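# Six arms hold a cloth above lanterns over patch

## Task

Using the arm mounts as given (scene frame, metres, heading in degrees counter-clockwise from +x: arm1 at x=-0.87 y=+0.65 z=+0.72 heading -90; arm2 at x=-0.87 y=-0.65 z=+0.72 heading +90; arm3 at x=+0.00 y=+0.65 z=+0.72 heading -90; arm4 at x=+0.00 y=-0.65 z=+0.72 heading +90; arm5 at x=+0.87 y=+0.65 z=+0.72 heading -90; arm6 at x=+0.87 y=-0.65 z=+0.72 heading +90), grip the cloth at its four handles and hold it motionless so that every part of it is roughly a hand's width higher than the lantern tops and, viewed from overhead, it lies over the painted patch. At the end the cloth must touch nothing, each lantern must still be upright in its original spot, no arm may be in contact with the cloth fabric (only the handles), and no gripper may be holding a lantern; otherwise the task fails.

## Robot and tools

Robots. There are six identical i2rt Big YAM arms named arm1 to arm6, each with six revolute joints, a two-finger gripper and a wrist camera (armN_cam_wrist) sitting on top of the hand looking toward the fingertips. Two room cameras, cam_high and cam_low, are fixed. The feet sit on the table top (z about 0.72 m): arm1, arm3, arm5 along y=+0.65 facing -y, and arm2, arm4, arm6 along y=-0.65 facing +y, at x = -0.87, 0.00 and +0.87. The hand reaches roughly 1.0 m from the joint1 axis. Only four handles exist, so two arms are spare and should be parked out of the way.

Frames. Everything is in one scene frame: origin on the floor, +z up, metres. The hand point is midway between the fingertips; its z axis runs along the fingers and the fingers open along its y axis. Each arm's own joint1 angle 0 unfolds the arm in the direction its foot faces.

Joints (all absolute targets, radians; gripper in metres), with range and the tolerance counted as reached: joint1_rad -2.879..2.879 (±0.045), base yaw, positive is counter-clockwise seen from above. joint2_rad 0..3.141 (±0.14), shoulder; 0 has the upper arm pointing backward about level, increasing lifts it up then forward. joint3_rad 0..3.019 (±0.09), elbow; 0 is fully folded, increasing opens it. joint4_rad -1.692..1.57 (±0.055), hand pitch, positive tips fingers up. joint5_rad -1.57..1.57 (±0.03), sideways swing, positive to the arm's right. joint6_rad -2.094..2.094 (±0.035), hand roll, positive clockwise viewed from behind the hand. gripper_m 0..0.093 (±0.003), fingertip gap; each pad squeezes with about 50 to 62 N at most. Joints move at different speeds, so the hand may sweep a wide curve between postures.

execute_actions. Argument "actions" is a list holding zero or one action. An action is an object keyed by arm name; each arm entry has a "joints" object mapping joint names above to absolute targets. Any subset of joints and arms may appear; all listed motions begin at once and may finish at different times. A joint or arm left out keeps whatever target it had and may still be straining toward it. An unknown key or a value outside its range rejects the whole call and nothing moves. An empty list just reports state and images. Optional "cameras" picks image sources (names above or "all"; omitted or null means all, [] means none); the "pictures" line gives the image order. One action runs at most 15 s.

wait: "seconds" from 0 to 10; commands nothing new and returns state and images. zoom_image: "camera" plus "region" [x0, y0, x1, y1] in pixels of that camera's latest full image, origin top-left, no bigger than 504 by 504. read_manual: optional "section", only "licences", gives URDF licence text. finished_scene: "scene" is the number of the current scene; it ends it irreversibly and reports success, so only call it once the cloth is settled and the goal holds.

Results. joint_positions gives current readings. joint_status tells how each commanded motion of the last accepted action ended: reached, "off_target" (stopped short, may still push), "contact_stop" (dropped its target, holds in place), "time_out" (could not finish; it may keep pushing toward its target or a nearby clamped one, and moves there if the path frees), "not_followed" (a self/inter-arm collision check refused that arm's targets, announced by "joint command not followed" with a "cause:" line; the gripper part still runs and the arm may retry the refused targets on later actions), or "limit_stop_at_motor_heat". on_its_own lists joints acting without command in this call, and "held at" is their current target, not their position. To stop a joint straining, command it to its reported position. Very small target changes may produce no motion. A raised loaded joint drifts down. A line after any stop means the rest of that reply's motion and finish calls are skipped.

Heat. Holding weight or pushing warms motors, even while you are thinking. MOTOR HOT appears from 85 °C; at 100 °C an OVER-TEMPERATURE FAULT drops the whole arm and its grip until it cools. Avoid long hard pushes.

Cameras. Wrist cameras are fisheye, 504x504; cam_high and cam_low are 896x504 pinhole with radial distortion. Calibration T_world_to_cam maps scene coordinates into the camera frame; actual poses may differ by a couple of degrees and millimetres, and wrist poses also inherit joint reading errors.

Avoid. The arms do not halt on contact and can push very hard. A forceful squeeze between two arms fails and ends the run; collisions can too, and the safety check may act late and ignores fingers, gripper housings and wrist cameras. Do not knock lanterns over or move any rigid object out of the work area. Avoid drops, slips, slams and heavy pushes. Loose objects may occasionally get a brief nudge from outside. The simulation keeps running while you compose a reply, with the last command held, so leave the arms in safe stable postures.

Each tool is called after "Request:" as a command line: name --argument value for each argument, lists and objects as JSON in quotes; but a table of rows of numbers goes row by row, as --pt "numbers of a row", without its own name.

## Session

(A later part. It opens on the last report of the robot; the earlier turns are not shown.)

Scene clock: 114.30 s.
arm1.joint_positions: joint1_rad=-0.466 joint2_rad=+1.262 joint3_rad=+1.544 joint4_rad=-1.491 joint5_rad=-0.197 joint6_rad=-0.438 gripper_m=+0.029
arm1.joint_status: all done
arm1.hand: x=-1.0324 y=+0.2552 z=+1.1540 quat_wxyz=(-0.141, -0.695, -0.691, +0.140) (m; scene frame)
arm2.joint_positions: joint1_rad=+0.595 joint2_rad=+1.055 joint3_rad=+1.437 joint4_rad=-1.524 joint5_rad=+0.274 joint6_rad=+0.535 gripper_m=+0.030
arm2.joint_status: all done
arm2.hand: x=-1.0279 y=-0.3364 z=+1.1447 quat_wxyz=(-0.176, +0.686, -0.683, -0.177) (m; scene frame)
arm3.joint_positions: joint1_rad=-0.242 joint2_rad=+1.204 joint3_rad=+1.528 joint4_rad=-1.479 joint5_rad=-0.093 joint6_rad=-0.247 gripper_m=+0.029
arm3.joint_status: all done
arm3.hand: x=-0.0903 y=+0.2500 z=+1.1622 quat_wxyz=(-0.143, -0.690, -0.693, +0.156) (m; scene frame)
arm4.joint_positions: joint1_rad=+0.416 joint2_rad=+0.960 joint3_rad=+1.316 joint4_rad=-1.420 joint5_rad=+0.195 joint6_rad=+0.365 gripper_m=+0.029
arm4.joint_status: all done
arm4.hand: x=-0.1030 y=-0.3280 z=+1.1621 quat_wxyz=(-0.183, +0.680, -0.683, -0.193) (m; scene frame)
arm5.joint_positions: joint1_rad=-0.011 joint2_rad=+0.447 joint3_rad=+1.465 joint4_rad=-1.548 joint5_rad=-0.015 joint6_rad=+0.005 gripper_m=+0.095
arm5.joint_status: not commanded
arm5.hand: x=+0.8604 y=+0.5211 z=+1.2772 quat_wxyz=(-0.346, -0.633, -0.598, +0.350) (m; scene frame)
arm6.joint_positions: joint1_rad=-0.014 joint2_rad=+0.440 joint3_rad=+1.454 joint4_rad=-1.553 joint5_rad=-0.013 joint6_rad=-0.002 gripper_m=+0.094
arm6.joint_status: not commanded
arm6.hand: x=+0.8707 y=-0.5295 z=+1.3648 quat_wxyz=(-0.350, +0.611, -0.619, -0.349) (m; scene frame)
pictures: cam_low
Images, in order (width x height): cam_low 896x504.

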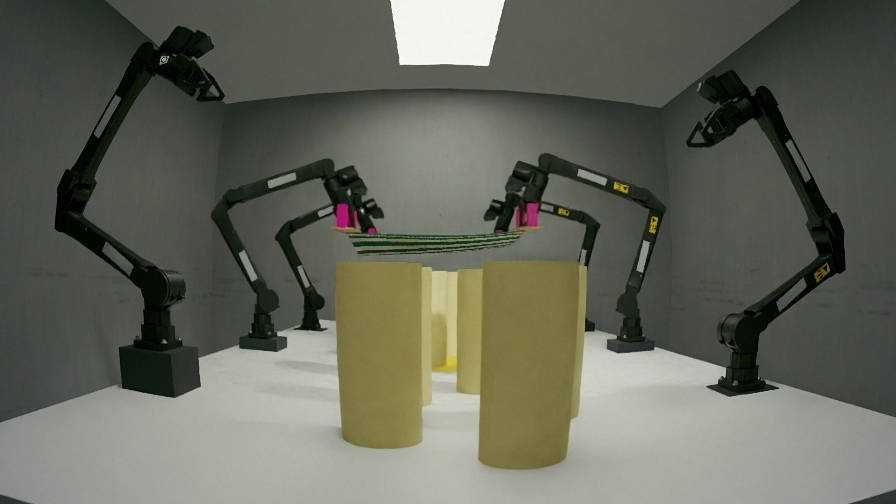

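Request:
execute_actions --actions '[{"arm1":{"joints":{"joint1_rad":0.124,"joint2_rad":1.155,"joint3_rad":1.46,"joint4_rad":-1.45,"joint5_rad":0.043,"joint6_rad":0.09}},"arm2":{"joints":{"joint1_rad":-0.205,"joint2_rad":0.945,"joint3_rad":1.42,"joint4_rad":-1.536,"joint5_rad":-0.10,"joint6_rad":-0.18}},"arm3":{"joints":{"joint1_rad":0.375,"joint2_rad":1.235,"joint3_rad":1.595,"joint4_rad":-1.495,"joint5_rad":0.13,"joint6_rad":0.33}},"arm4":{"joints":{"joint1_rad":-0.442,"joint2_rad":0.951,"joint3_rad":1.325,"joint4_rad":-1.445,"joint5_rad":-0.218,"joint6_rad":-0.405}}}]' --cameras '["cam_low","cam_high"]'

Request:
zoom_image --camera "cam_low" --region '[340, 200, 560, 310]'

Scene clock: 127.57 s.
arm1.joint_positions: joint1_rad=+0.124 joint2_rad=+1.166 joint3_rad=+1.456 joint4_rad=-1.457 joint5_rad=+0.038 joint6_rad=+0.103 gripper_m=+0.029
arm1.joint_status: all done
arm1.hand: x=-0.8294 y=+0.2502 z=+1.1481 quat_wxyz=(-0.136, -0.694, -0.693, +0.141) (m; scene frame)
arm2.joint_positions: joint1_rad=-0.200 joint2_rad=+0.949 joint3_rad=+1.415 joint4_rad=-1.524 joint5_rad=-0.099 joint6_rad=-0.176 gripper_m=+0.030
arm2.joint_status: all done
arm2.hand: x=-0.8244 y=-0.3353 z=+1.1629 quat_wxyz=(-0.183, +0.685, -0.681, -0.182) (m; scene frame)
arm3.joint_positions: joint1_rad=+0.354 joint2_rad=+1.247 joint3_rad=+1.528 joint4_rad=-1.483 joint5_rad=+0.146 joint6_rad=+0.309 gripper_m=+0.029
arm3.joint_status: all done
arm3.hand: x=+0.1149 y=+0.2446 z=+1.1451 quat_wxyz=(-0.130, -0.694, -0.693, +0.147) (m; scene frame)
arm4.joint_positions: joint1_rad=-0.429 joint2_rad=+0.960 joint3_rad=+1.316 joint4_rad=-1.439 joint5_rad=-0.226 joint6_rad=-0.380 gripper_m=+0.029
arm4.joint_status: all done
arm4.hand: x=+0.1051 y=-0.3330 z=+1.1608 quat_wxyz=(-0.182, +0.683, -0.682, -0.190) (m; scene frame)
arm5.joint_positions: joint1_rad=-0.011 joint2_rad=+0.447 joint3_rad=+1.465 joint4_rad=-1.548 joint5_rad=-0.015 joint6_rad=+0.005 gripper_m=+0.095
arm5.joint_status: not commanded
arm5.hand: x=+0.8604 y=+0.5211 z=+1.2772 quat_wxyz=(-0.346, -0.633, -0.598, +0.350) (m; scene frame)
arm6.joint_positions: joint1_rad=-0.014 joint2_rad=+0.440 joint3_rad=+1.454 joint4_rad=-1.553 joint5_rad=-0.013 joint6_rad=-0.002 gripper_m=+0.094
arm6.joint_status: not commanded
arm6.hand: x=+0.8707 y=-0.5295 z=+1.3648 quat_wxyz=(-0.350, +0.611, -0.619, -0.349) (m; scene frame)
pictures: cam_high, cam_low
Images, in order (width x height): cam_high 896x504, cam_low 896x504.

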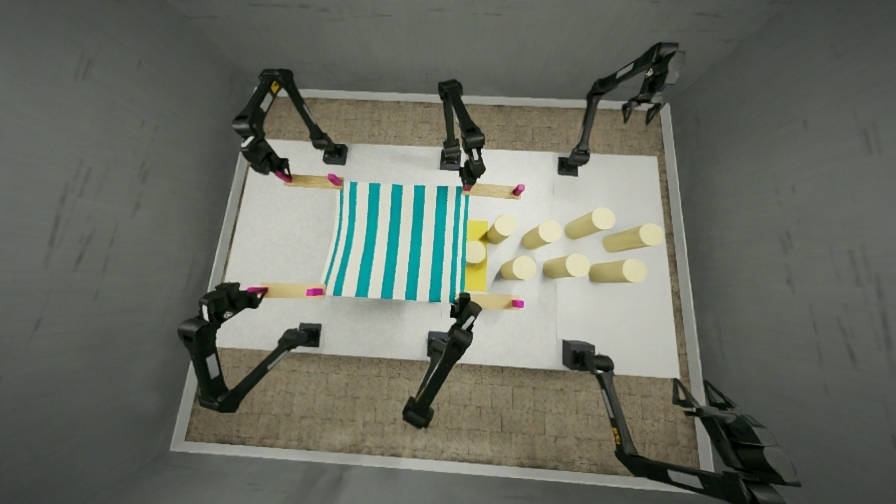

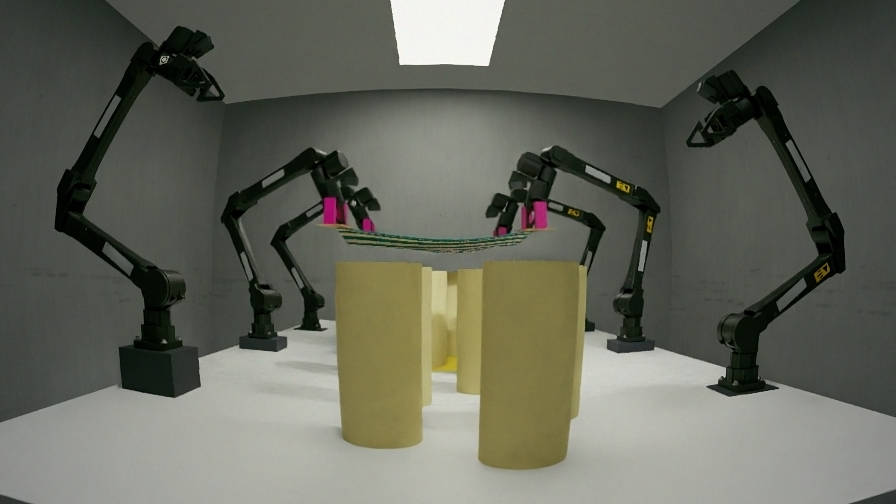

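Region (340, 200, 560, 310) of cam_low's 896x504 image, scaled by 2.291, with more detail than that image has.

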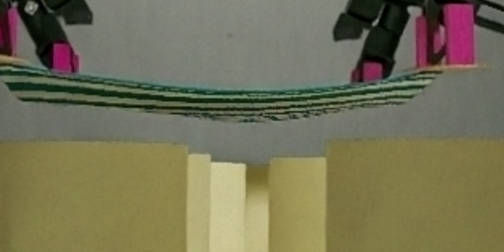

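Request:
execute_actions --actions '[{"arm1":{"joints":{"joint1_rad":0.652,"joint2_rad":1.355,"joint3_rad":1.70,"joint4_rad":-1.505,"joint5_rad":0.24,"joint6_rad":0.585}},"arm2":{"joints":{"joint1_rad":-0.855,"joint2_rad":1.205,"joint3_rad":1.67,"joint4_rad":-1.61,"joint5_rad":-0.368,"joint6_rad":-0.77}},"arm3":{"joints":{"joint1_rad":0.808,"joint2_rad":1.54,"joint3_rad":1.95,"joint4_rad":-1.585,"joint5_rad":0.275,"joint6_rad":0.74}},"arm4":{"joints":{"joint1_rad":-0.955,"joint2_rad":1.297,"joint3_rad":1.64,"joint4_rad":-1.518,"joint5_rad":-0.424,"joint6_rad":-0.905}}}]' --cameras '["cam_low","cam_high"]'

Request:
zoom_image --camera "cam_low" --region '[320, 180, 580, 310]'

Request:
zoom_image --camera "cam_high" --region '[300, 140, 620, 320]'

Scene clock: 141.17 s.
arm1.joint_positions: joint1_rad=+0.659 joint2_rad=+1.383 joint3_rad=+1.647 joint4_rad=-1.497 joint5_rad=+0.236 joint6_rad=+0.600 gripper_m=+0.029
arm1.joint_status: all done
arm1.hand: x=-0.6181 y=+0.2484 z=+1.1441 quat_wxyz=(-0.137, -0.691, -0.695, +0.143) (m; scene frame)
arm2.joint_positions: joint1_rad=-0.848 joint2_rad=+1.238 joint3_rad=+1.609 joint4_rad=-1.600 joint5_rad=-0.369 joint6_rad=-0.775 gripper_m=+0.030
arm2.joint_status: all done
arm2.hand: x=-0.6148 y=-0.3408 z=+1.1555 quat_wxyz=(-0.172, +0.684, -0.687, -0.177) (m; scene frame)
arm3.joint_positions: joint1_rad=+0.790 joint2_rad=+1.569 joint3_rad=+1.879 joint4_rad=-1.584 joint5_rad=+0.291 joint6_rad=+0.719 gripper_m=+0.029
arm3.joint_status: all done
arm3.hand: x=+0.3288 y=+0.2402 z=+1.1530 quat_wxyz=(-0.139, -0.690, -0.694, +0.151) (m; scene frame)
arm4.joint_positions: joint1_rad=-0.951 joint2_rad=+1.313 joint3_rad=+1.584 joint4_rad=-1.520 joint5_rad=-0.433 joint6_rad=-0.881 gripper_m=+0.029
arm4.joint_status: all done
arm4.hand: x=+0.3116 y=-0.3424 z=+1.1592 quat_wxyz=(-0.183, +0.681, -0.684, -0.189) (m; scene frame)
arm5.joint_positions: joint1_rad=-0.011 joint2_rad=+0.447 joint3_rad=+1.465 joint4_rad=-1.548 joint5_rad=-0.015 joint6_rad=+0.005 gripper_m=+0.095
arm5.joint_status: not commanded
arm5.hand: x=+0.8604 y=+0.5211 z=+1.2772 quat_wxyz=(-0.346, -0.633, -0.598, +0.350) (m; scene frame)
arm6.joint_positions: joint1_rad=-0.014 joint2_rad=+0.440 joint3_rad=+1.454 joint4_rad=-1.553 joint5_rad=-0.013 joint6_rad=-0.002 gripper_m=+0.094
arm6.joint_status: not commanded
arm6.hand: x=+0.8707 y=-0.5295 z=+1.3648 quat_wxyz=(-0.350, +0.611, -0.619, -0.349) (m; scene frame)
pictures: cam_high, cam_low
Images, in order (width x height): cam_high 896x504, cam_low 896x504.

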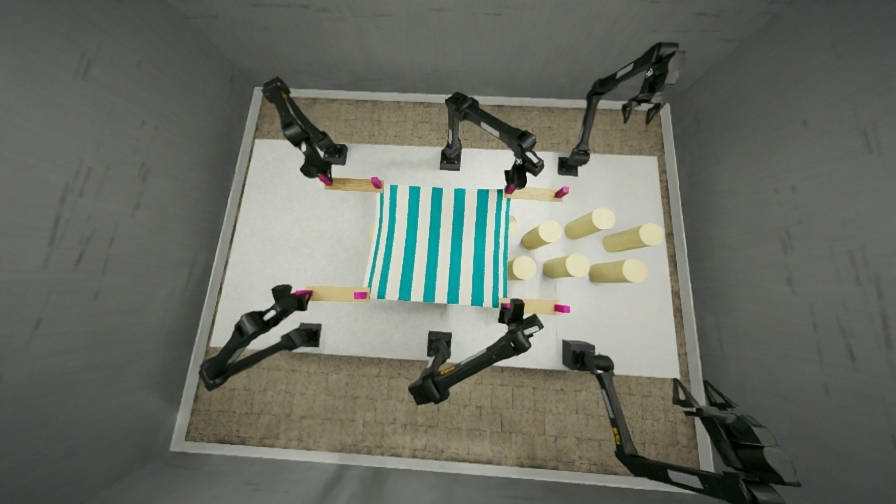

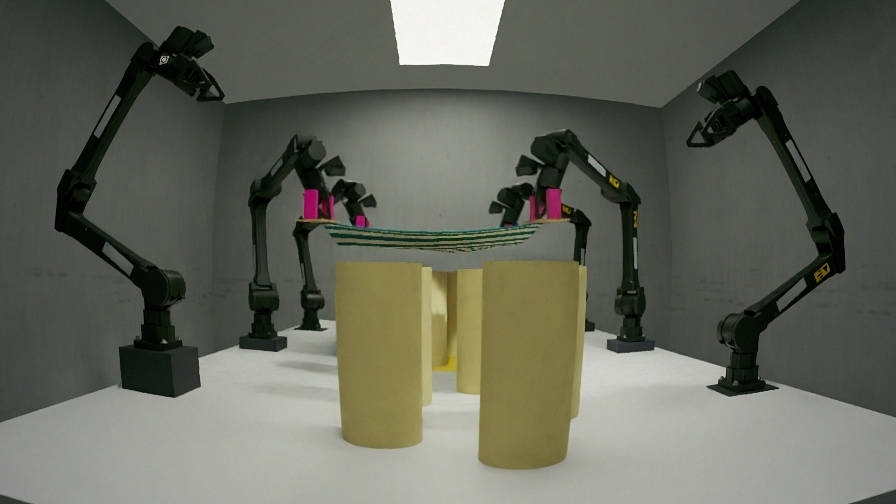

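Region (320, 180, 580, 310) of cam_low's 896x504 image, scaled by 1.938, with more detail than that image has.

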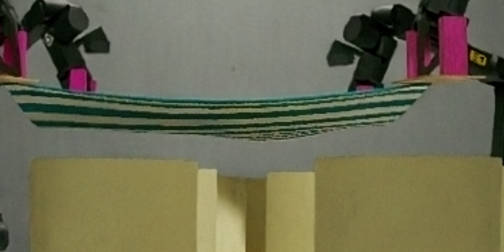

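Region (300, 140, 620, 320) of cam_high's 896x504 image, scaled by 1.575, with more detail than that image has; it fills the top 284 rows of this view, and the rest is white.

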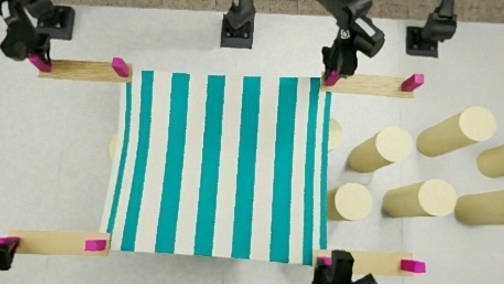

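Request:
execute_actions --actions '[{"arm1":{"joints":{"joint3_rad":1.735,"joint4_rad":-1.525}},"arm4":{"joints":{"joint1_rad":-0.98}}}]' --cameras '["cam_low","cam_high","arm1_cam_wrist","arm2_cam_wrist","arm3_cam_wrist","arm4_cam_wrist"]'

Request:
zoom_image --camera "cam_low" --region '[320, 180, 580, 310]'

Scene clock: 147.40 s.
arm1.joint_positions: joint1_rad=+0.659 joint2_rad=+1.382 joint3_rad=+1.679 joint4_rad=-1.508 joint5_rad=+0.236 joint6_rad=+0.600 gripper_m=+0.029
arm1.joint_status: all done
arm1.hand: x=-0.6173 y=+0.2475 z=+1.1584 quat_wxyz=(-0.148, -0.691, -0.692, +0.144) (m; scene frame)
arm2.joint_positions: joint1_rad=-0.848 joint2_rad=+1.238 joint3_rad=+1.609 joint4_rad=-1.600 joint5_rad=-0.369 joint6_rad=-0.775 gripper_m=+0.030
arm2.joint_status: not commanded
arm2.hand: x=-0.6148 y=-0.3408 z=+1.1555 quat_wxyz=(-0.172, +0.684, -0.687, -0.177) (m; scene frame)
arm3.joint_positions: joint1_rad=+0.790 joint2_rad=+1.569 joint3_rad=+1.879 joint4_rad=-1.584 joint5_rad=+0.291 joint6_rad=+0.719 gripper_m=+0.029
arm3.joint_status: not commanded
arm3.hand: x=+0.3288 y=+0.2402 z=+1.1530 quat_wxyz=(-0.139, -0.690, -0.694, +0.151) (m; scene frame)
arm4.joint_positions: joint1_rad=-0.955 joint2_rad=+1.313 joint3_rad=+1.584 joint4_rad=-1.520 joint5_rad=-0.433 joint6_rad=-0.881 gripper_m=+0.029
arm4.joint_status: all done
arm4.hand: x=+0.3129 y=-0.3437 z=+1.1592 quat_wxyz=(-0.183, +0.679, -0.685, -0.188) (m; scene frame)
arm5.joint_positions: joint1_rad=-0.011 joint2_rad=+0.447 joint3_rad=+1.465 joint4_rad=-1.548 joint5_rad=-0.015 joint6_rad=+0.005 gripper_m=+0.095
arm5.joint_status: not commanded
arm5.hand: x=+0.8604 y=+0.5211 z=+1.2772 quat_wxyz=(-0.346, -0.633, -0.598, +0.350) (m; scene frame)
arm6.joint_positions: joint1_rad=-0.014 joint2_rad=+0.440 joint3_rad=+1.454 joint4_rad=-1.553 joint5_rad=-0.013 joint6_rad=-0.002 gripper_m=+0.094
arm6.joint_status: not commanded
arm6.hand: x=+0.8707 y=-0.5295 z=+1.3648 quat_wxyz=(-0.350, +0.611, -0.619, -0.349) (m; scene frame)
pictures: arm1_cam_wrist, arm2_cam_wrist, arm3_cam_wrist, arm4_cam_wrist, cam_high, cam_low
camera_calibration (this result's frames):
arm1_cam_wrist: T_world_to_cam=[[-0.999941, 0.000729194, -0.0108689, -0.602101], [-0.00156894, 0.977713, 0.209938, -0.482175], [0.0107797, 0.209942, -0.977654, 1.21604], [0, 0, 0, 1]] pos_world=[-0.615931, 0.216569, 1.28355]
arm2_cam_wrist: T_world_to_cam=[[0.999932, -0.0116383, 0.000695805, 0.611782], [-0.0116182, -0.989659, 0.142967, -0.50726], [-0.000975279, -0.142965, -0.989727, 1.22001], [0, 0, 0, 1]] pos_world=[-0.616444, -0.320475, 1.27957]
arm3_cam_wrist: T_world_to_cam=[[-0.999996, 0.00149473, -0.00235673, 0.332625], [0.000953987, 0.976688, 0.214662, -0.472323], [0.00262265, 0.214659, -0.976686, 1.20074], [0, 0, 0, 1]] pos_world=[0.329925, 0.203067, 1.27492]
arm4_cam_wrist: T_world_to_cam=[[0.999822, -0.00598173, -0.0178678, -0.292838], [-0.00446548, -0.996479, 0.0837252, -0.432603], [-0.0183057, -0.0836305, -0.996329, 1.25336], [0, 0, 0, 1]] pos_world=[0.313798, -0.328012, 1.27975]
Images, in order (width x height): arm1_cam_wrist 504x504, arm2_cam_wrist 504x504, arm3_cam_wrist 504x504, arm4_cam_wrist 504x504, cam_high 896x504, cam_low 896x504.

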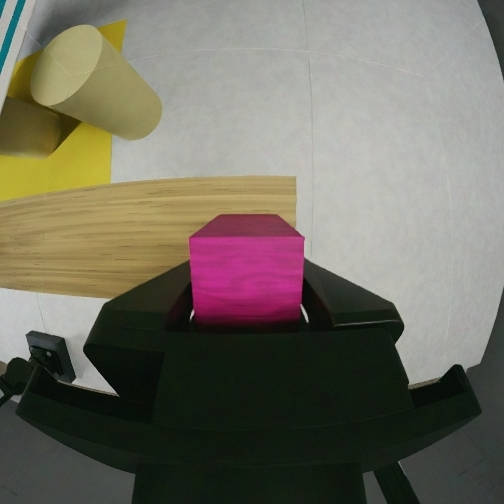

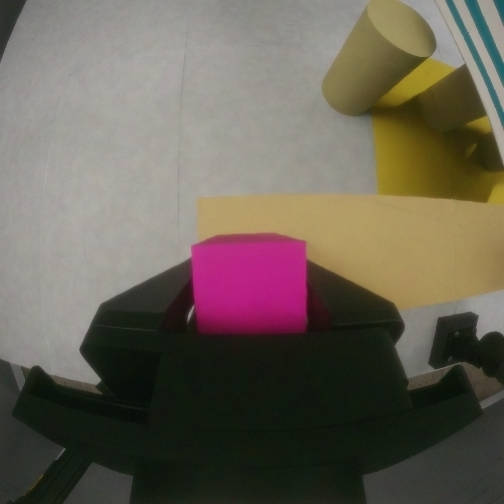

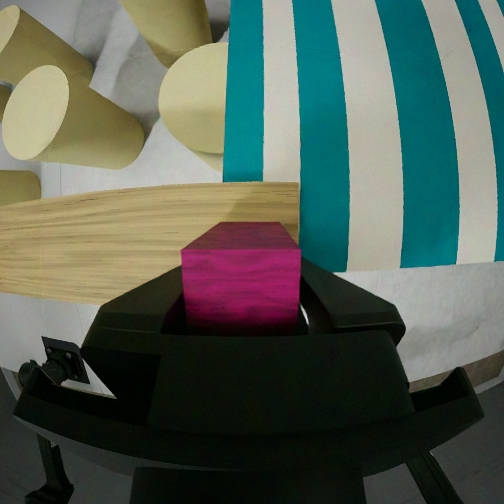

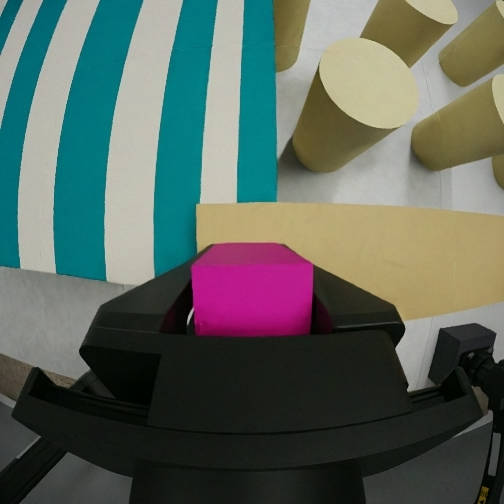

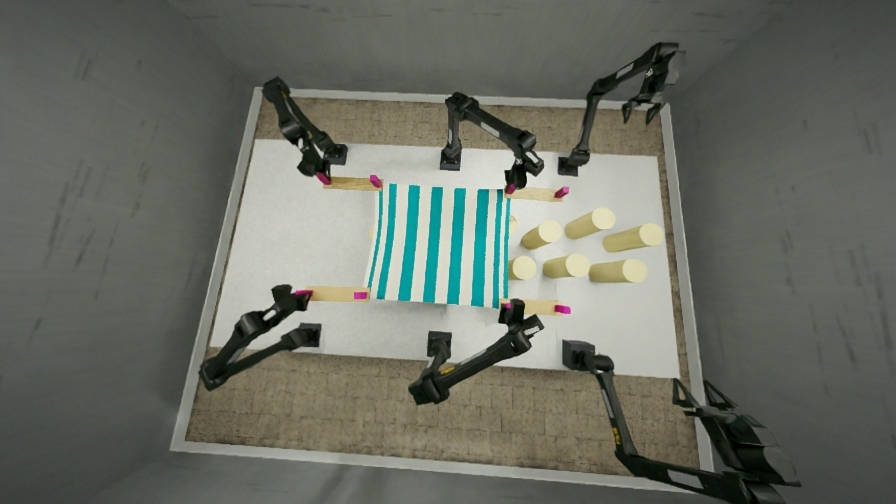

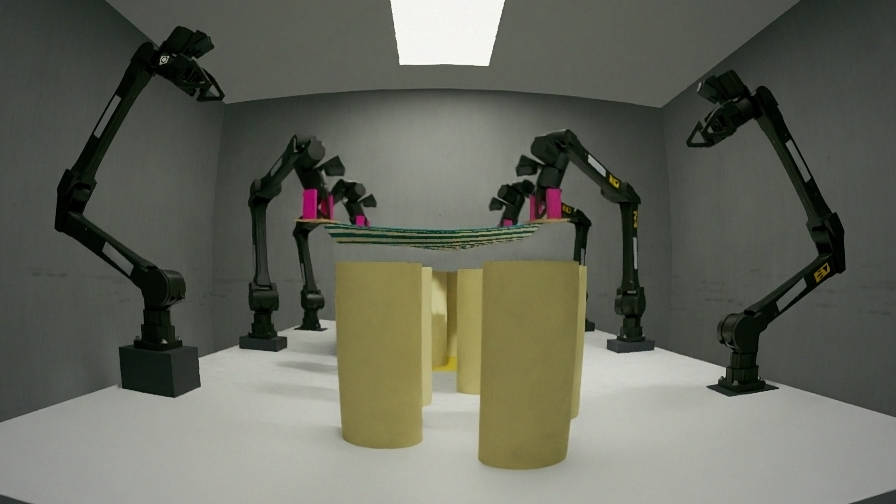

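Region (320, 180, 580, 310) of cam_low's 896x504 image, scaled by 1.938, with more detail than that image has.

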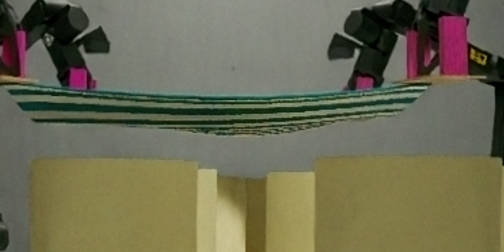

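Request:
finished_scene --scene 2

The scene is finished: the task was done.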